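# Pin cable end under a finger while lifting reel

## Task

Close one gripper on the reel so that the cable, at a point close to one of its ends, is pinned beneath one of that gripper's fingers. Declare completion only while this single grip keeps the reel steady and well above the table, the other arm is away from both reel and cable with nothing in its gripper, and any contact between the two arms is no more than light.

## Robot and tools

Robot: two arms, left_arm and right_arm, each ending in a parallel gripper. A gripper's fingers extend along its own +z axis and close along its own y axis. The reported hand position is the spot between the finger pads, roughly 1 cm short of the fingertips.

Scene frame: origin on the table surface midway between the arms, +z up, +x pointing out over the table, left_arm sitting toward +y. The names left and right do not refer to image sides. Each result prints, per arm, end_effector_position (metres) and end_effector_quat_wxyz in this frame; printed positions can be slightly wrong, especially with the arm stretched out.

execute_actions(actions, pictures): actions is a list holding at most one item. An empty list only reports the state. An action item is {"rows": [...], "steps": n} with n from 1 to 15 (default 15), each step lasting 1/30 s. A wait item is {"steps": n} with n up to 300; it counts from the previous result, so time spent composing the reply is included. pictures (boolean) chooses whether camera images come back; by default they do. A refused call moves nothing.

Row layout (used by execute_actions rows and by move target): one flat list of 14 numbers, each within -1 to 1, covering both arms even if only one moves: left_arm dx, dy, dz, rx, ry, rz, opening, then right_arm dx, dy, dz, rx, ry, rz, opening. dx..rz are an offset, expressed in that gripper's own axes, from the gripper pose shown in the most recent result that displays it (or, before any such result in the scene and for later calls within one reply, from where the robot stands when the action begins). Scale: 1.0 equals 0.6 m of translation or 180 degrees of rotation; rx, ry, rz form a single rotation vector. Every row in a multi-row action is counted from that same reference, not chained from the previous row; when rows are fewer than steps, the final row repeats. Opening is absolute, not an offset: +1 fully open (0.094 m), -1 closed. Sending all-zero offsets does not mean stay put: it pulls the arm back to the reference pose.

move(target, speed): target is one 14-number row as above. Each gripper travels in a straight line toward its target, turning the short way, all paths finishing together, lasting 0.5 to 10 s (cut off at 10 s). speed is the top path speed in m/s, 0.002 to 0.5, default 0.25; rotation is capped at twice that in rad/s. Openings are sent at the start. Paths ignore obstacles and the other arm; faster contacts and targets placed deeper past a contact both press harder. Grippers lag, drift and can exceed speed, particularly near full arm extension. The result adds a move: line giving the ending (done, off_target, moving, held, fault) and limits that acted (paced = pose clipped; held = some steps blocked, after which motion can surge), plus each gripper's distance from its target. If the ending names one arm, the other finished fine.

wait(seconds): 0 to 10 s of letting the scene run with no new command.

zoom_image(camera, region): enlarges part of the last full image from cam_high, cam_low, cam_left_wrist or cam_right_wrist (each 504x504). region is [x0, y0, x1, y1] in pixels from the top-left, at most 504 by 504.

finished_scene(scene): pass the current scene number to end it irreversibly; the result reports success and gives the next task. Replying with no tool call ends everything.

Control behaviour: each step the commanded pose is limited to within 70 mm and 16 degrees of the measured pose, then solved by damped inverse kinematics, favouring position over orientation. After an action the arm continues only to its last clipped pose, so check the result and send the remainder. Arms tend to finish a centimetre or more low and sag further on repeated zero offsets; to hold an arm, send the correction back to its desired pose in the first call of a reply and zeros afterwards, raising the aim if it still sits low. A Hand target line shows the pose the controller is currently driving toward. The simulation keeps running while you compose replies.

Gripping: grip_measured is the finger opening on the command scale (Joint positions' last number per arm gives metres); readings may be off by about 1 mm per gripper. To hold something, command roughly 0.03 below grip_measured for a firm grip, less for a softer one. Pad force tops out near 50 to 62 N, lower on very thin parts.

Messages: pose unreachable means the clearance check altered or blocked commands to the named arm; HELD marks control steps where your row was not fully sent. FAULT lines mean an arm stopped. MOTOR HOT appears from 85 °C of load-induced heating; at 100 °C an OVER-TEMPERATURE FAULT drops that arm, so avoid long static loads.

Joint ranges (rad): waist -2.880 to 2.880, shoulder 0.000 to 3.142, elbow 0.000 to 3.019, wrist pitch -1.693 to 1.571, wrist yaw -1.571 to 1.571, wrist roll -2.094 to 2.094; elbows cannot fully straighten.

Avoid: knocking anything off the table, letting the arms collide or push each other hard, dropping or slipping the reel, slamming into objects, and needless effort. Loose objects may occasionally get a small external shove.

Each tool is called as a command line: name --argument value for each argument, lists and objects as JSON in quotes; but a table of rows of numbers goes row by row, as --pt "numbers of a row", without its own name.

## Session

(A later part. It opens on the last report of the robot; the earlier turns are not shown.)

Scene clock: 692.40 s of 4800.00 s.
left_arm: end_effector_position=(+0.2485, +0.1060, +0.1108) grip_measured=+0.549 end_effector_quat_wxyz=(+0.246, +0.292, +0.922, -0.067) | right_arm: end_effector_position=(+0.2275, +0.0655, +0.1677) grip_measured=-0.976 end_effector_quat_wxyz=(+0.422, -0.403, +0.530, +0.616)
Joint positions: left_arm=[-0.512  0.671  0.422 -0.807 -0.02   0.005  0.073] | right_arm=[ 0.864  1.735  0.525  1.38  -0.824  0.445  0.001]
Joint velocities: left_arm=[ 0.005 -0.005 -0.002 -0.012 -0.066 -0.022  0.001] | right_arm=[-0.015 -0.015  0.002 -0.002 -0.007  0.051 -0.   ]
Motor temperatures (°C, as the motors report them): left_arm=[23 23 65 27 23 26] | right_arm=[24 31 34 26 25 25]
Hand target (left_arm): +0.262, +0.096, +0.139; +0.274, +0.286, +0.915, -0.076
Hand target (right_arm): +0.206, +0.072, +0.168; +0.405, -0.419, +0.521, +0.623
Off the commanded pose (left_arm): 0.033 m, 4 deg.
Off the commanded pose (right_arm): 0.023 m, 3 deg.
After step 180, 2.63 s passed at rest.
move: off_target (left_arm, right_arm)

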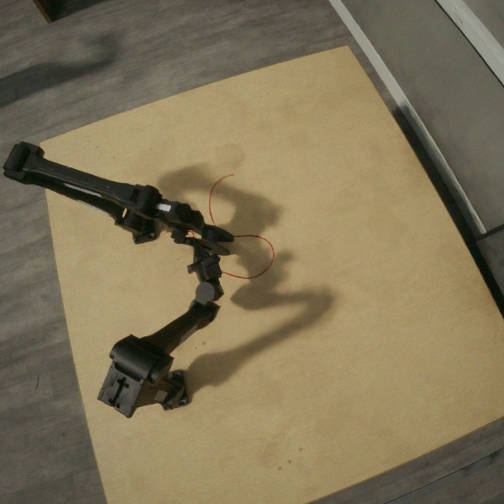

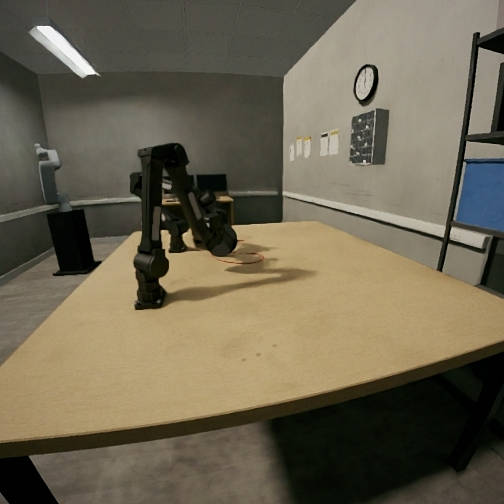

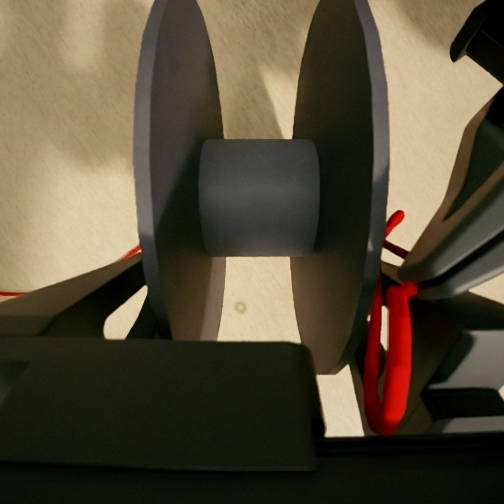

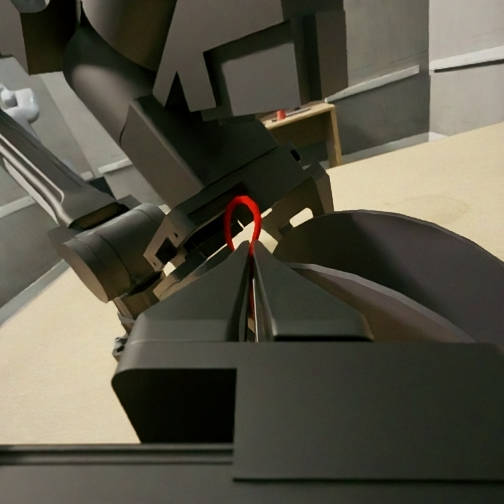

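move --target '[-0.05, 0, -0.025, 0, -0.02, 0, 0.9, 0.0, 0.0, 0.01, 0, 0, 0.15, -1]' --speed 0.03

zoom_image --camera "cam_left_wrist" --region '[280, 140, 504, 400]'

Scene clock: 748.83 s of 4800.00 s.
left_arm: end_effector_position=(+0.2484, +0.1060, +0.1108) grip_measured=+0.898 end_effector_quat_wxyz=(+0.245, +0.292, +0.922, -0.067) | right_arm: end_effector_position=(+0.2283, +0.0660, +0.1678) grip_measured=-0.977 end_effector_quat_wxyz=(+0.276, -0.271, +0.607, +0.694)
Joint positions: left_arm=[-0.512  0.671  0.422 -0.807 -0.02   0.006  0.089] | right_arm=[ 0.866  1.735  0.525  1.38  -0.816  0.896  0.001]
Joint velocities: left_arm=[-0.005 -0.005 -0.002  0.002 -0.007  0.007  0.   ] | right_arm=[-0.005 -0.015 -0.012 -0.007 -0.051  0.037 -0.   ]
Motor temperatures (°C, as the motors report them): left_arm=[23 23 66 27 23 26] | right_arm=[24 31 33 26 25 25]
Hand target (left_arm): +0.262, +0.096, +0.139; +0.274, +0.290, +0.914, -0.076
Hand target (right_arm): +0.227, +0.071, +0.168; +0.267, -0.268, +0.609, +0.697
Off the commanded pose (left_arm): 0.034 m, 4 deg.
Off the commanded pose (right_arm): 0.006 m, 1 deg.
After step 180, 42.33 s passed at rest.
move: off_target (left_arm)

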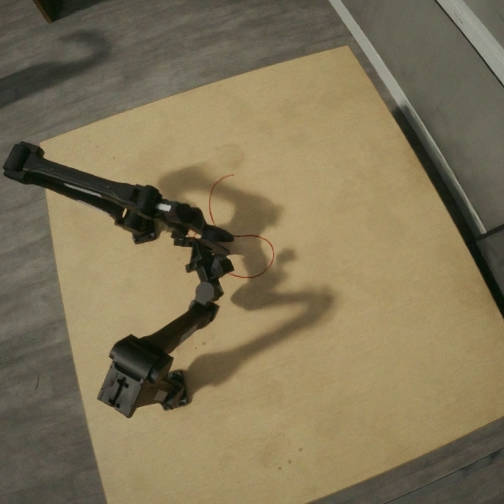

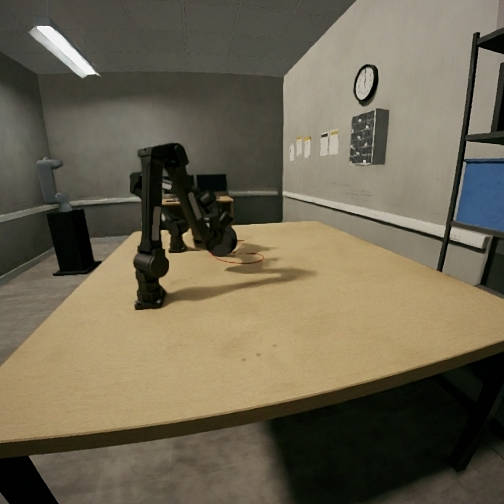

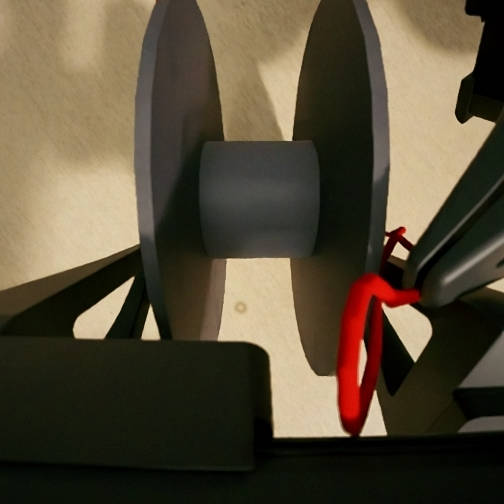

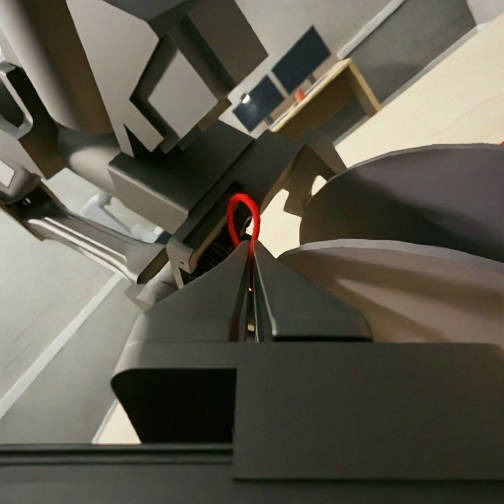

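Region (280, 140, 504, 400) of cam_left_wrist's 504x504 image, scaled by 1.938, with more detail than that image has; it fills the left 434 columns of this view, and the rest is white.

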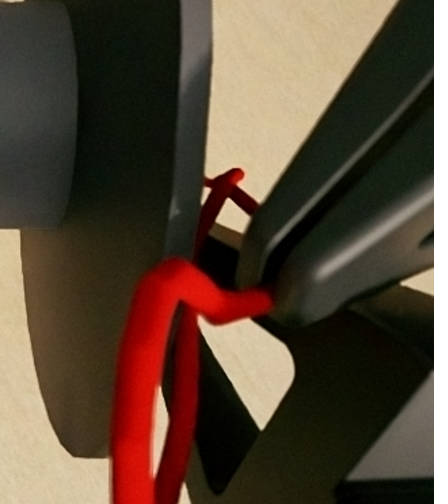

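move --target '[-0.05, 0, -0.025, 0, -0.02, 0, 0.21, 0.0, 0.0, 0.01, 0, 0, 0.0, -1]' --speed 0.03

zoom_image --camera "cam_left_wrist" --region '[280, 140, 504, 400]'

Scene clock: 766.93 s of 4800.00 s.
left_arm: end_effector_position=(+0.2483, +0.1060, +0.1108) grip_measured=+0.233 end_effector_quat_wxyz=(+0.245, +0.293, +0.922, -0.067) | right_arm: end_effector_position=(+0.2304, +0.0656, +0.1680) grip_measured=-0.977 end_effector_quat_wxyz=(+0.278, -0.267, +0.608, +0.694)
Joint positions: left_arm=[-0.512  0.671  0.422 -0.807 -0.02   0.007  0.058] | right_arm=[ 0.864  1.735  0.525  1.38  -0.807  0.899  0.001]
Joint velocities: left_arm=[-0.005  0.015  0.002  0.007  0.066 -0.007  0.   ] | right_arm=[-0.015 -0.005  0.002 -0.022 -0.037 -0.037  0.001]
Motor temperatures (°C, as the motors report them): left_arm=[23 23 67 27 23 26] | right_arm=[24 31 33 26 25 25]
Hand target (left_arm): +0.262, +0.096, +0.139; +0.274, +0.290, +0.914, -0.076
Hand target (right_arm): +0.228, +0.072, +0.169; +0.276, -0.272, +0.607, +0.694
Off the commanded pose (left_arm): 0.034 m, 4 deg.
Off the commanded pose (right_arm): 0.007 m, 1 deg.
After step 180, 10.77 s passed at rest.
move: off_target (left_arm)

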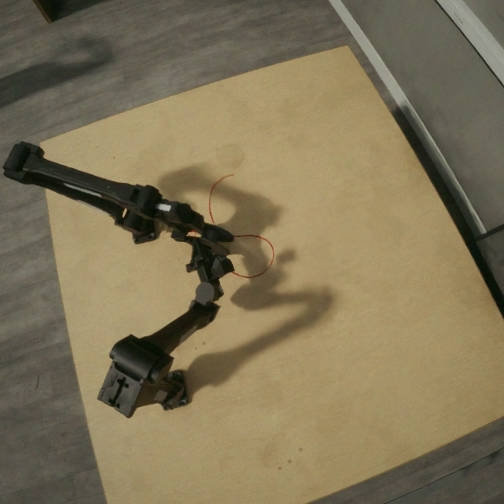

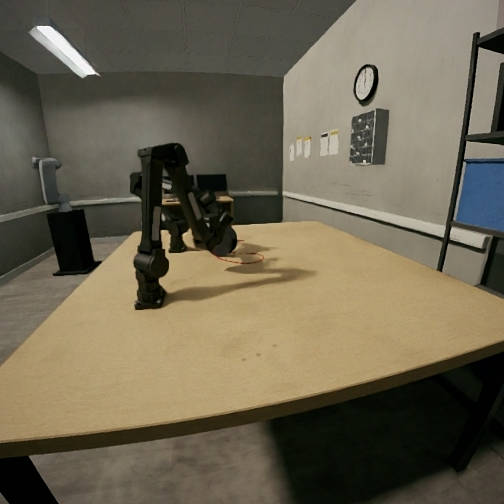

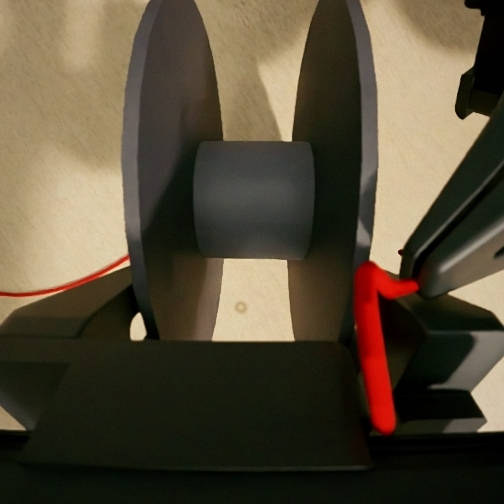

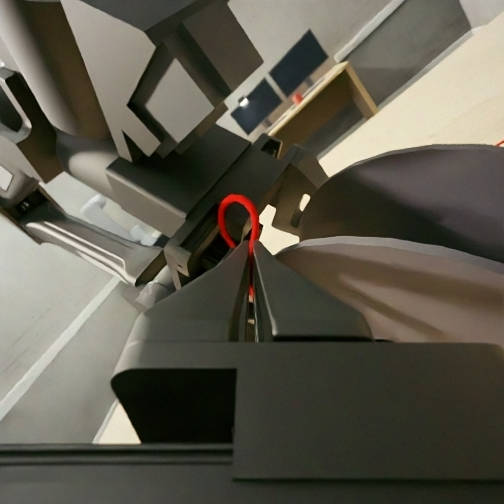

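Region (280, 140, 504, 400) of cam_left_wrist's 504x504 image, scaled by 1.938, with more detail than that image has; it fills the left 434 columns of this view, and the rest is white.

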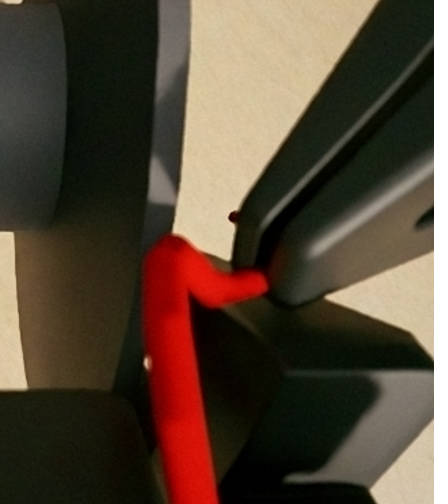

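move --target '[-0.05, 0, -0.025, 0, -0.02, 0, 0.19, 0.0, 0.0, 0.0, 0, 0, 0.0, -0.7]' --speed 0.03

move --target '[-0.05, 0, -0.025, 0, -0.02, 0, 0.19, -0.03, 0.0, -0.15, 0, 0, -0.15, -0.7]' --speed 0.08

zoom_image --camera "cam_right_wrist" --region '[120, 60, 400, 340]'

Scene clock: 783.33 s of 4800.00 s.
left_arm: end_effector_position=(+0.2482, +0.1061, +0.1107) grip_measured=+0.233 end_effector_quat_wxyz=(+0.245, +0.294, +0.921, -0.066) | right_arm: end_effector_position=(+0.2329, +0.0647, +0.1681) grip_measured=-0.702 end_effector_quat_wxyz=(+0.281, -0.264, +0.609, +0.693)
Joint positions: left_arm=[-0.512  0.671  0.422 -0.808 -0.02   0.01   0.058] | right_arm=[ 0.86   1.735  0.525  1.38  -0.802  0.899  0.014]
Joint velocities: left_arm=[-0.015 -0.005 -0.007 -0.007 -0.066  0.022  0.   ] | right_arm=[ 0.015  0.005 -0.007 -0.002 -0.066  0.007  0.   ]
Motor temperatures (°C, as the motors report them): left_arm=[23 23 67 27 23 26] | right_arm=[24 31 33 26 25 25]
Hand target (left_arm): +0.262, +0.096, +0.139; +0.274, +0.291, +0.913, -0.076
Hand target (right_arm): +0.230, +0.066, +0.168; +0.278, -0.267, +0.608, +0.694
Off the commanded pose (left_arm): 0.034 m, 4 deg.
Off the commanded pose (right_arm): 0.003 m, 1 deg.
After step 180, 9.07 s passed at rest.
move: off_target (left_arm)

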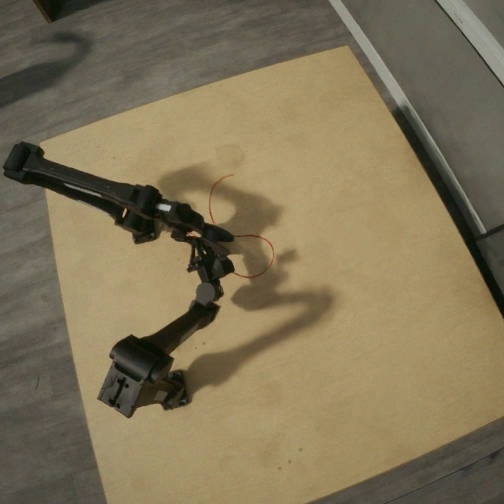

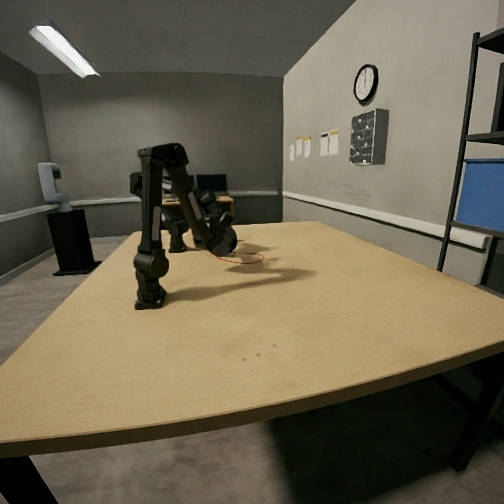

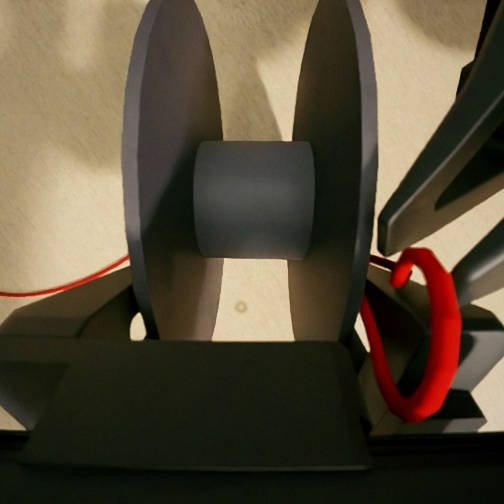

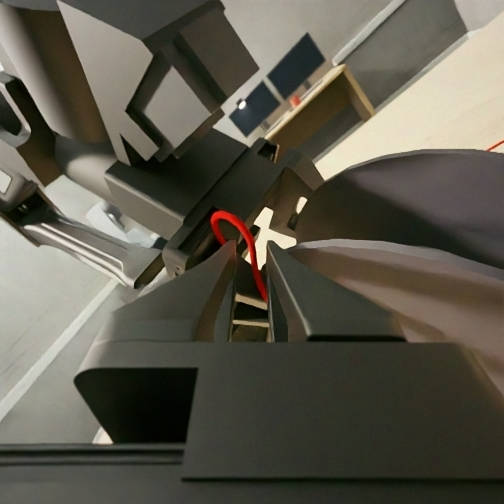

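Scene clock: 786.60 s of 4800.00 s.
left_arm: end_effector_position=(+0.2482, +0.1061, +0.1107) grip_measured=+0.233 end_effector_quat_wxyz=(+0.245, +0.294, +0.921, -0.066) | right_arm: end_effector_position=(+0.2486, -0.0214, +0.1650) grip_measured=-0.702 end_effector_quat_wxyz=(+0.421, -0.388, +0.542, +0.615)
Joint positions: left_arm=[-0.512  0.671  0.422 -0.808 -0.02   0.01   0.058] | right_arm=[ 0.632  1.702  0.412  1.507 -1.026  0.536  0.014]
Joint velocities: left_arm=[-0.015  0.015 -0.002  0.007 -0.037  0.022 -0.001] | right_arm=[-0.005 -0.015 -0.007 -0.002  0.037 -0.037  0.   ]
Motor temperatures (°C, as the motors report them): left_arm=[23 23 67 27 23 26] | right_arm=[24 31 33 26 25 25]
Hand target (left_arm): +0.262, +0.096, +0.139; +0.274, +0.292, +0.913, -0.076
Hand target (right_arm): +0.247, -0.025, +0.170; +0.435, -0.396, +0.530, +0.611
Off the commanded pose (left_arm): 0.034 m, 4 deg.
Off the commanded pose (right_arm): 0.007 m, 3 deg.
move: off_target (left_arm, right_arm)

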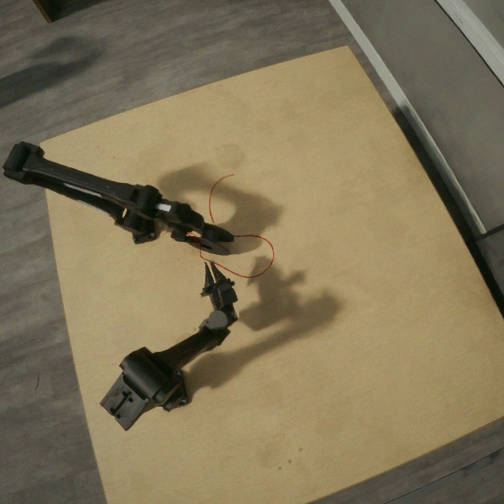

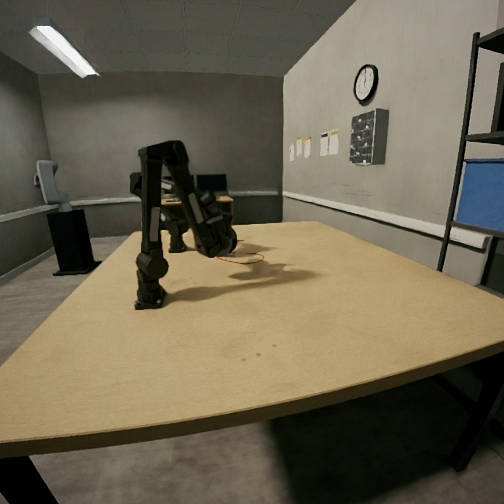

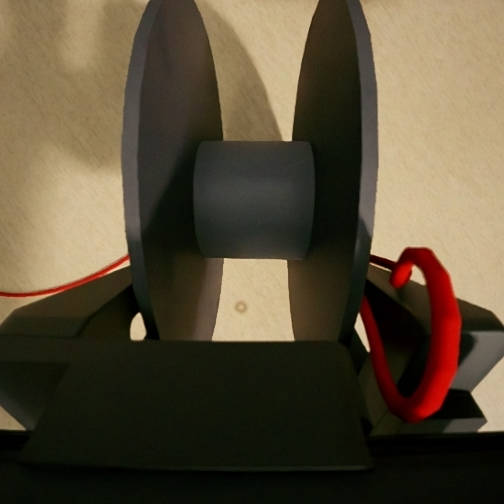

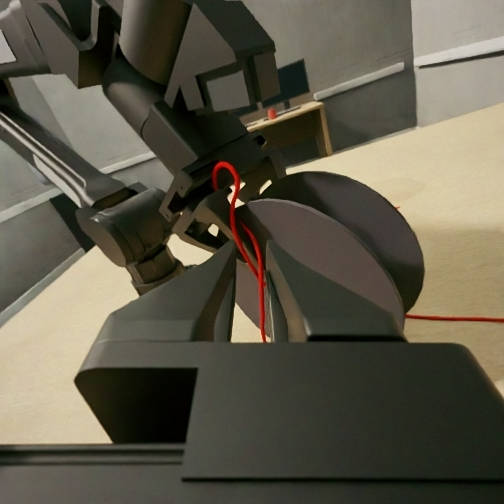

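Region (120, 60, 400, 340) of cam_right_wrist's 504x504 image, scaled by 1.800, with more detail than that image has.

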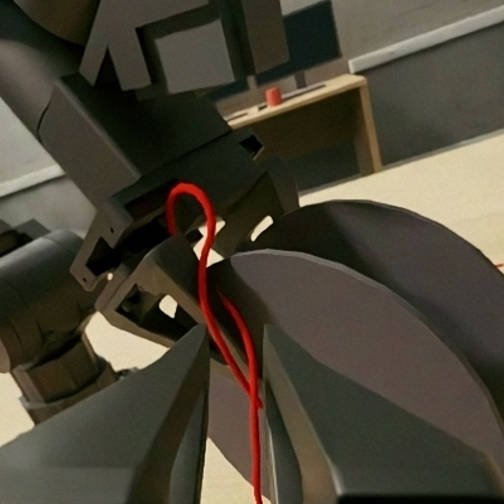

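move --target '[-0.05, 0, -0.025, 0, -0.02, 0, 0.19, -0.01, 0.0, 0.13, 0, 0, 0.0, -0.5]' --speed 0.08

zoom_image --camera "cam_right_wrist" --region '[150, 130, 350, 330]'

Scene clock: 901.73 s of 4800.00 s.
left_arm: end_effector_position=(+0.2482, +0.1061, +0.1107) grip_measured=+0.233 end_effector_quat_wxyz=(+0.245, +0.294, +0.921, -0.066) | right_arm: end_effector_position=(+0.2427, +0.0467, +0.1712) grip_measured=-0.502 end_effector_quat_wxyz=(+0.413, -0.386, +0.550, +0.615)
Joint positions: left_arm=[-0.512  0.671  0.422 -0.808 -0.02   0.01   0.058] | right_arm=[ 0.805  1.697  0.509  1.338 -0.857  0.482  0.023]
Joint velocities: left_arm=[ 0.005 -0.005 -0.007 -0.007 -0.037 -0.022 -0.001] | right_arm=[-0.005 -0.005  0.007 -0.002  0.022 -0.022  0.   ]
Motor temperatures (°C, as the motors report them): left_arm=[23 23 70 27 23 26] | right_arm=[24 31 31 26 25 25]
Hand target (left_arm): +0.262, +0.096, +0.139; +0.274, +0.292, +0.913, -0.076
Hand target (right_arm): +0.249, +0.054, +0.179; +0.421, -0.390, +0.542, +0.613
Off the commanded pose (left_arm): 0.034 m, 4 deg.
Off the commanded pose (right_arm): 0.013 m, 1 deg.
After step 180, 107.83 s passed at rest.
move: off_target (left_arm, right_arm)

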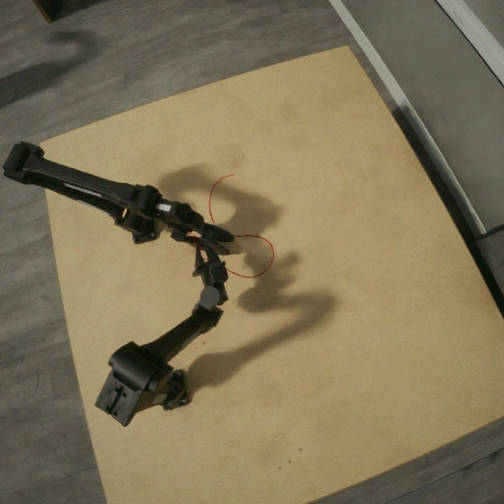

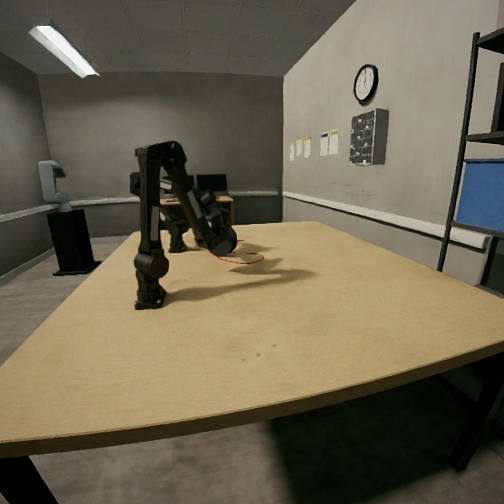

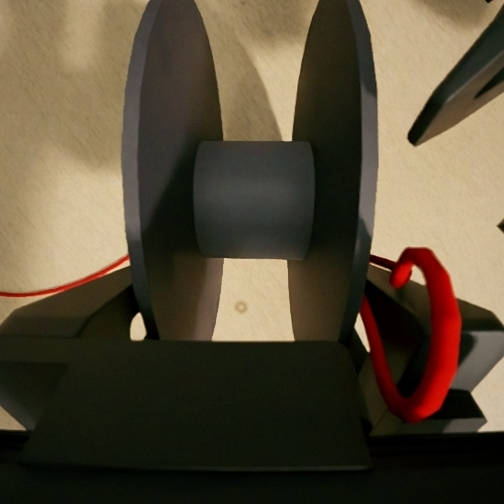

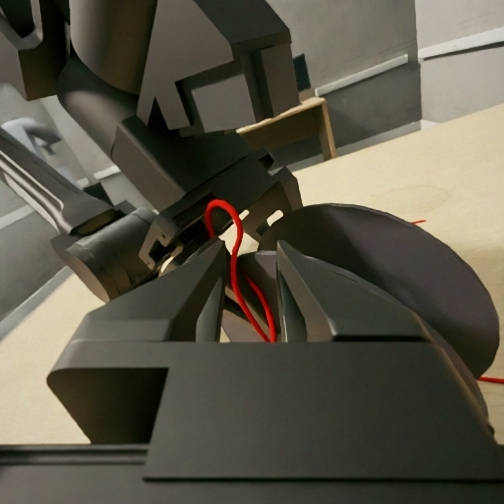

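Region (150, 130, 350, 330) of cam_right_wrist's 504x504 image, scaled by 2.520, with more detail than that image has.

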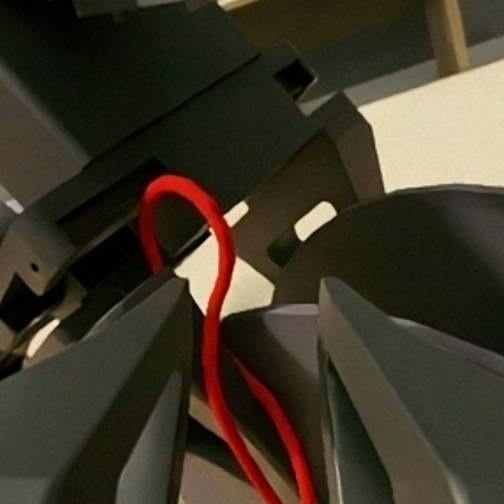

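move --target '[-0.05, 0, -0.025, 0, -0.02, 0, 0.19, 0.019, 0.029, 0.043, 0, 0, 0.0, -0.5]' --speed 0.04

zoom_image --camera "cam_right_wrist" --region '[150, 130, 350, 330]'

Scene clock: 921.83 s of 4800.00 s.
left_arm: end_effector_position=(+0.2482, +0.1061, +0.1107) grip_measured=+0.233 end_effector_quat_wxyz=(+0.245, +0.296, +0.921, -0.066) | right_arm: end_effector_position=(+0.2336, +0.0623, +0.1729) grip_measured=-0.502 end_effector_quat_wxyz=(+0.424, -0.374, +0.553, +0.612)
Joint positions: left_arm=[-0.512  0.671  0.422 -0.808 -0.02   0.014  0.058] | right_arm=[ 0.866  1.697  0.509  1.337 -0.762  0.475  0.023]
Joint velocities: left_arm=[-0.005  0.015 -0.017 -0.007 -0.022  0.037  0.   ] | right_arm=[-0.005  0.005 -0.017  0.002  0.051 -0.051 -0.   ]
Motor temperatures (°C, as the motors report them): left_arm=[23 23 71 27 23 26] | right_arm=[24 31 33 26 25 25]
Hand target (left_arm): +0.262, +0.096, +0.139; +0.274, +0.292, +0.913, -0.076
Hand target (right_arm): +0.222, +0.072, +0.169; +0.413, -0.387, +0.550, +0.614
Off the commanded pose (left_arm): 0.034 m, 4 deg.
Off the commanded pose (right_arm): 0.016 m, 2 deg.
After step 180, 13.03 s passed at rest.
move: off_target (left_arm, right_arm)

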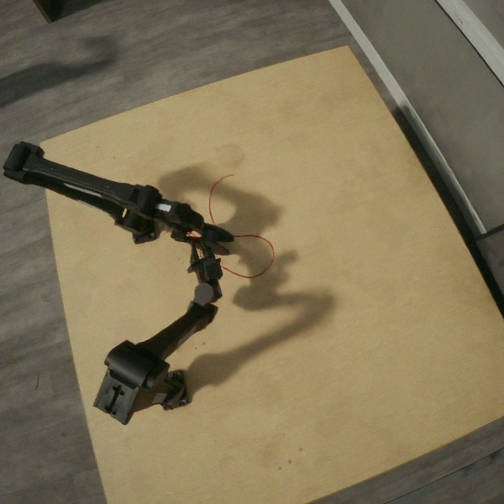

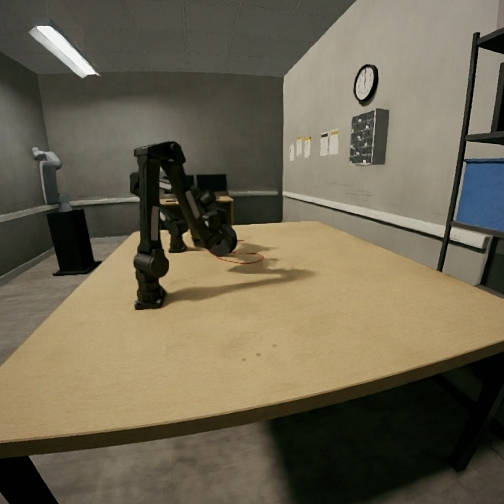

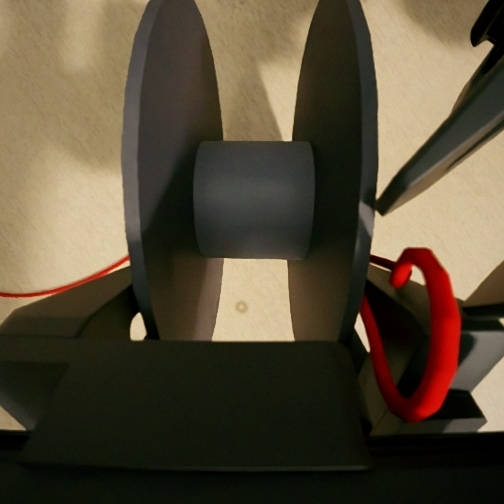

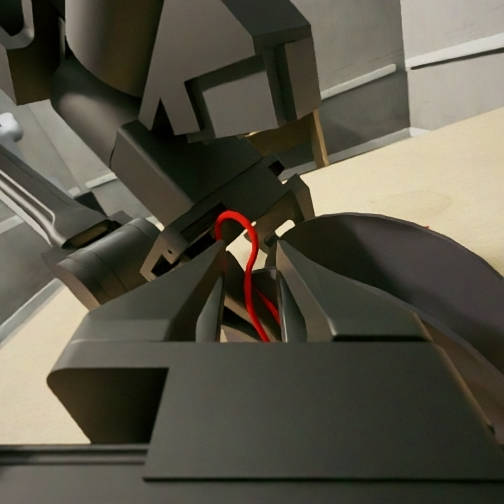

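Region (150, 130, 350, 330) of cam_right_wrist's 504x504 image, scaled by 2.520, with more detail than that image has.

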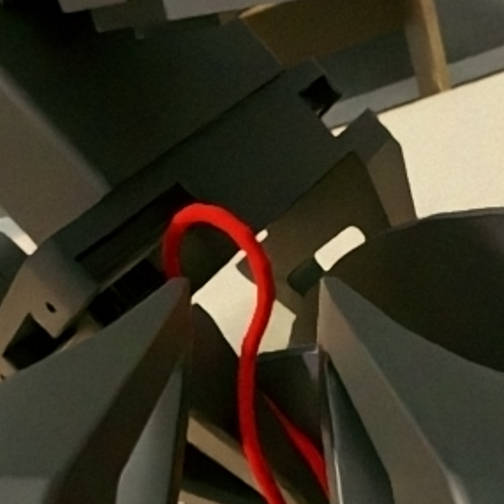

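move --target '[-0.05, 0, -0.025, 0, -0.02, 0, 0.19, 0.0, 0.0, 0.01, 0, 0, 0.0, -1]' --speed 0.04

Scene clock: 927.00 s of 4800.00 s.
left_arm: end_effector_position=(+0.2482, +0.1061, +0.1107) grip_measured=+0.233 end_effector_quat_wxyz=(+0.245, +0.296, +0.921, -0.066) | right_arm: end_effector_position=(+0.2332, +0.0631, +0.1730) grip_measured=-0.990 end_effector_quat_wxyz=(+0.425, -0.373, +0.554, +0.611)
Joint positions: left_arm=[-0.512  0.671  0.422 -0.808 -0.02   0.014  0.058] | right_arm=[ 0.87   1.697  0.509  1.337 -0.755  0.474  0.   ]
Joint velocities: left_arm=[-0.024 -0.005  0.012 -0.002 -0.007 -0.037 -0.001] | right_arm=[-0.005 -0.005 -0.002  0.002 -0.037  0.022  0.001]
Motor temperatures (°C, as the motors report them): left_arm=[23 23 71 27 23 26] | right_arm=[24 31 32 26 25 25]
Hand target (left_arm): +0.262, +0.095, +0.139; +0.274, +0.294, +0.913, -0.075
Hand target (right_arm): +0.234, +0.068, +0.174; +0.424, -0.374, +0.553, +0.612
Off the commanded pose (left_arm): 0.034 m, 4 deg.
Off the commanded pose (right_arm): 0.005 m, 0 deg.
move: off_target (left_arm)

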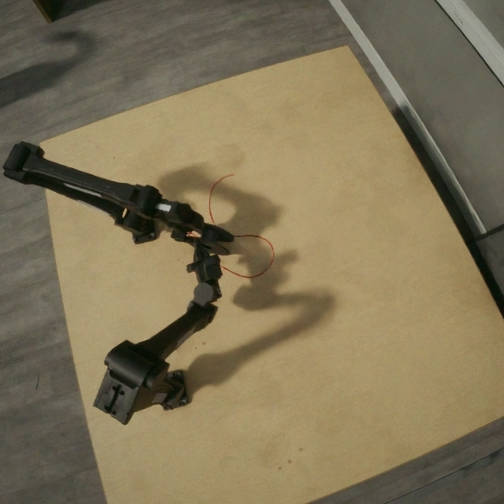

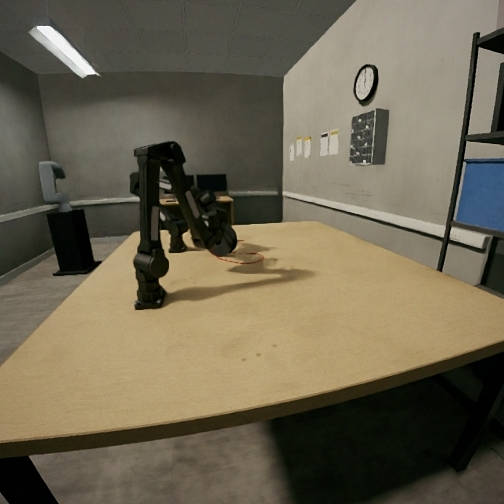

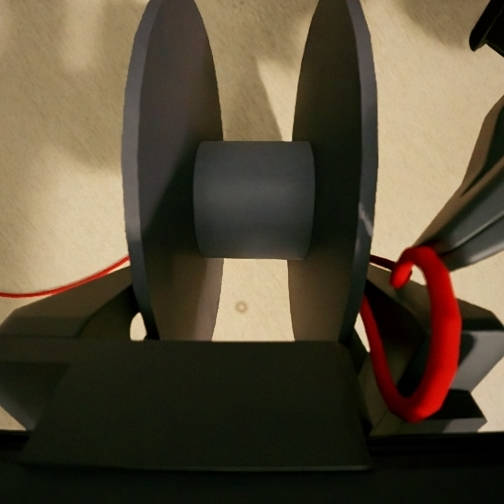

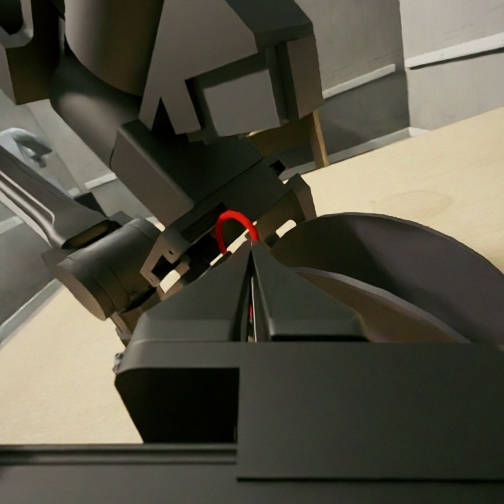

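move --target '[-0.05, 0, -0.025, 0, -0.02, 0, 0.19, 0.0, 0.0, 0.0, 0, 0, 0.0, -0.6]' --speed 0.04

move --target '[-0.05, 0, -0.025, 0, -0.02, 0, 0.19, 0.03, 0.01, 0.04, 0, 0, 0.0, -0.6]' --speed 0.03

zoom_image --camera "cam_right_wrist" --region '[150, 130, 350, 330]'

Scene clock: 936.50 s of 4800.00 s.
left_arm: end_effector_position=(+0.2482, +0.1061, +0.1107) grip_measured=+0.233 end_effector_quat_wxyz=(+0.245, +0.296, +0.921, -0.066) | right_arm: end_effector_position=(+0.2332, +0.0631, +0.1730) grip_measured=-0.602 end_effector_quat_wxyz=(+0.425, -0.373, +0.554, +0.611)
Joint positions: left_arm=[-0.512  0.671  0.422 -0.808 -0.02   0.014  0.058] | right_arm=[ 0.87   1.697  0.509  1.337 -0.755  0.474  0.019]
Joint velocities: left_arm=[-0.005 -0.015 -0.017 -0.002  0.037 -0.022 -0.   ] | right_arm=[-0.015 -0.015 -0.012 -0.022 -0.022  0.022 -0.   ]
Motor temperatures (°C, as the motors report them): left_arm=[23 23 71 27 23 26] | right_arm=[24 31 32 26 25 25]
Hand target (left_arm): +0.262, +0.095, +0.139; +0.274, +0.294, +0.913, -0.075
Hand target (right_arm): +0.233, +0.063, +0.173; +0.425, -0.373, +0.554, +0.611
Off the commanded pose (left_arm): 0.034 m, 4 deg.
Off the commanded pose (right_arm): 0.000 m, 0 deg.
After step 180, 2.43 s passed at rest.
move: off_target (left_arm)

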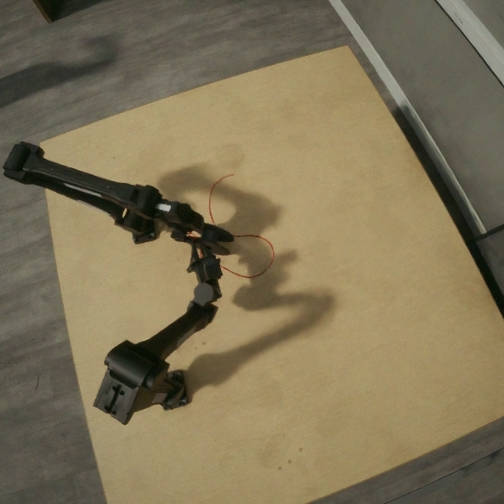

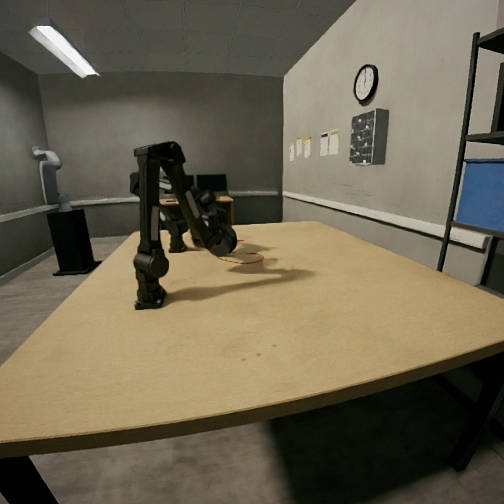

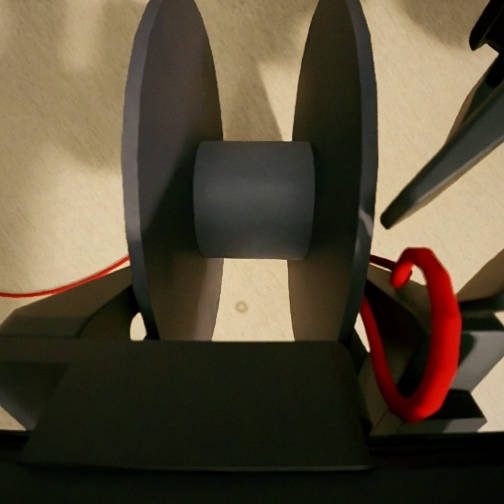

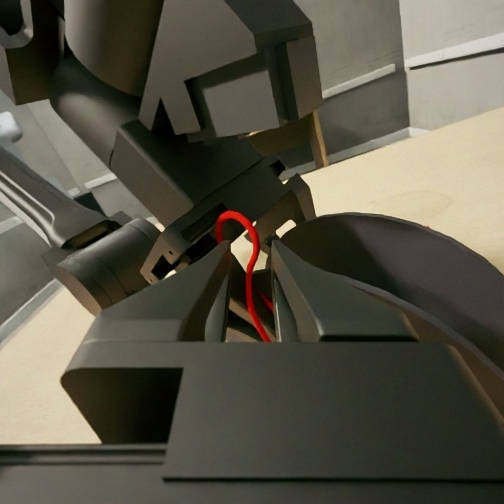

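Scene clock: 937.83 s of 4800.00 s.
left_arm: end_effector_position=(+0.2482, +0.1061, +0.1109) grip_measured=+0.233 end_effector_quat_wxyz=(+0.246, +0.297, +0.921, -0.066) | right_arm: end_effector_position=(+0.2350, +0.0690, +0.1741) grip_measured=-0.602 end_effector_quat_wxyz=(+0.443, -0.355, +0.558, +0.605)
Joint positions: left_arm=[-0.512  0.67   0.422 -0.808 -0.02   0.015  0.058] | right_arm=[ 0.896  1.706  0.509  1.356 -0.678  0.472  0.019]
Joint velocities: left_arm=[-0.005 -0.005 -0.002 -0.007 -0.037  0.022 -0.001] | right_arm=[ 0.005 -0.015  0.002 -0.007 -0.051 -0.051 -0.001]
Motor temperatures (°C, as the motors report them): left_arm=[23 23 70 27 23 26] | right_arm=[24 31 32 26 25 25]
Hand target (left_arm): +0.262, +0.095, +0.139; +0.274, +0.294, +0.913, -0.075
Hand target (right_arm): +0.221, +0.087, +0.161; +0.425, -0.374, +0.554, +0.610
Off the commanded pose (left_arm): 0.033 m, 4 deg.
Off the commanded pose (right_arm): 0.027 m, 3 deg.
move: off_target (left_arm, right_arm)

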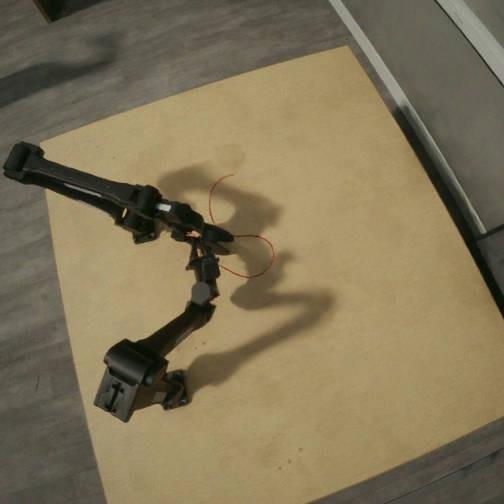

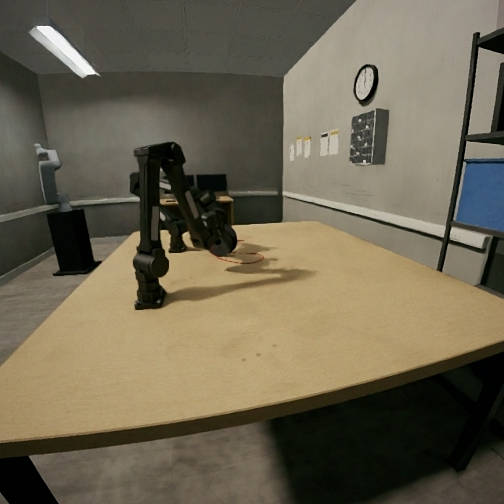

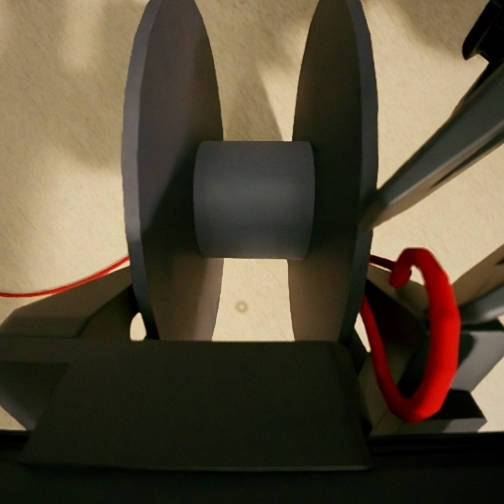

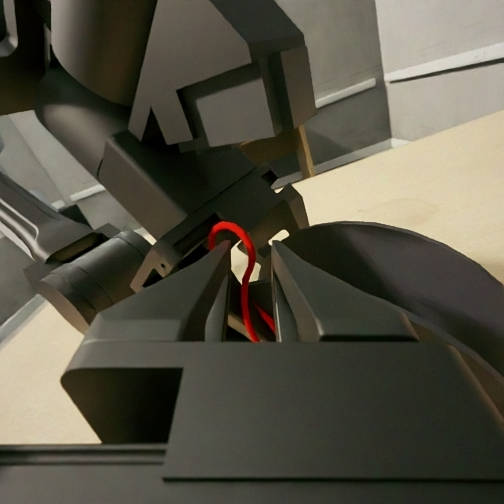

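Region (150, 130, 350, 330) of cam_right_wrist's 504x504 image, scaled by 2.520, with more detail than that image has.

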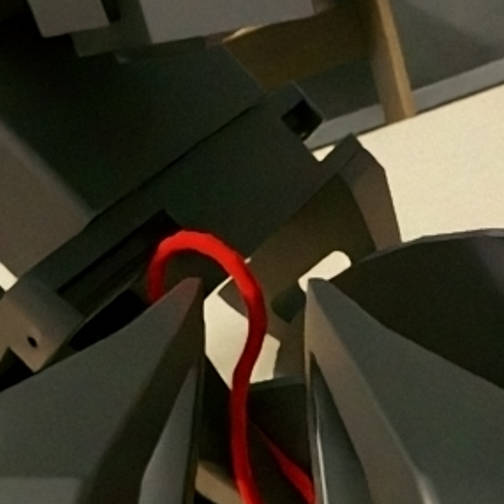

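move --target '[-0.05, 0, -0.025, 0, -0.02, 0, 0.19, 0.0, 0.0, 0.01, 0, 0, 0.0, -1]' --speed 0.04

Scene clock: 943.33 s of 4800.00 s.
left_arm: end_effector_position=(+0.2482, +0.1061, +0.1108) grip_measured=+0.233 end_effector_quat_wxyz=(+0.246, +0.297, +0.921, -0.066) | right_arm: end_effector_position=(+0.2349, +0.0695, +0.1745) grip_measured=-0.970 end_effector_quat_wxyz=(+0.444, -0.354, +0.559, +0.604)
Joint positions: left_arm=[-0.512  0.671  0.422 -0.808 -0.02   0.015  0.058] | right_arm=[ 0.899  1.705  0.509  1.356 -0.672  0.472  0.001]
Joint velocities: left_arm=[-0.015 -0.015 -0.002  0.002  0.007 -0.007 -0.   ] | right_arm=[ 0.005  0.005 -0.002 -0.012 -0.007  0.051  0.001]
Motor temperatures (°C, as the motors report them): left_arm=[23 23 71 27 23 26] | right_arm=[24 31 33 26 25 25]
Hand target (left_arm): +0.262, +0.095, +0.139; +0.274, +0.294, +0.912, -0.075
Hand target (right_arm): +0.235, +0.075, +0.175; +0.443, -0.355, +0.559, +0.604
Off the commanded pose (left_arm): 0.034 m, 4 deg.
Off the commanded pose (right_arm): 0.005 m, 0 deg.
move: off_target (left_arm)

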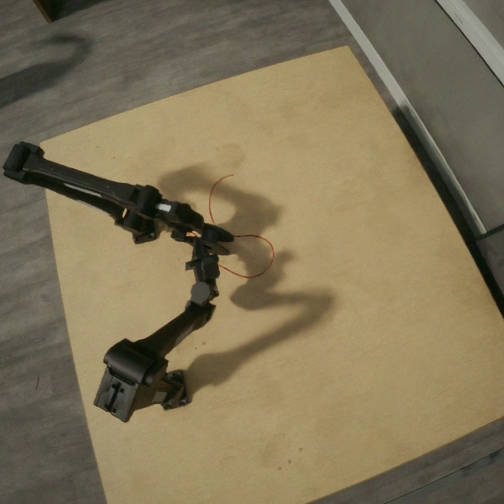

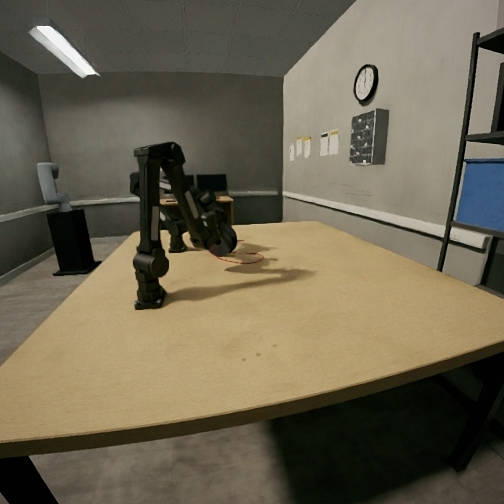

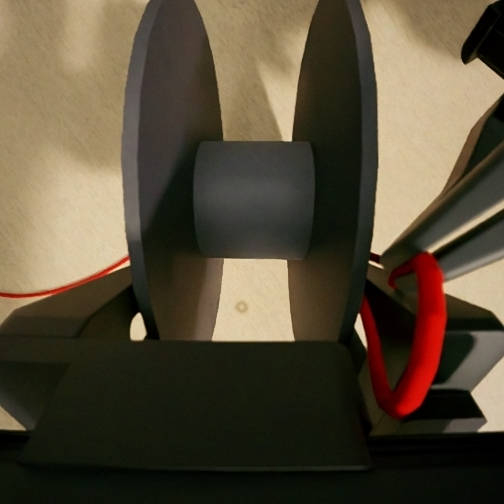

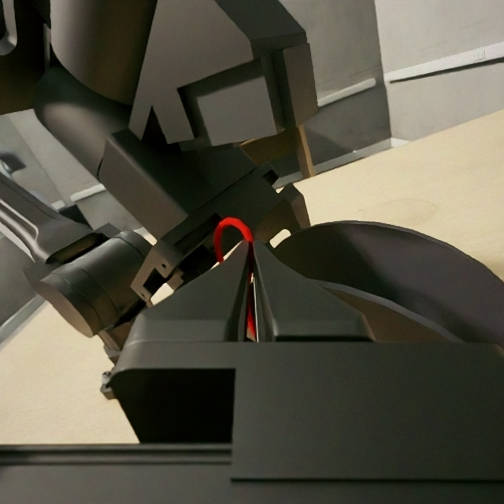

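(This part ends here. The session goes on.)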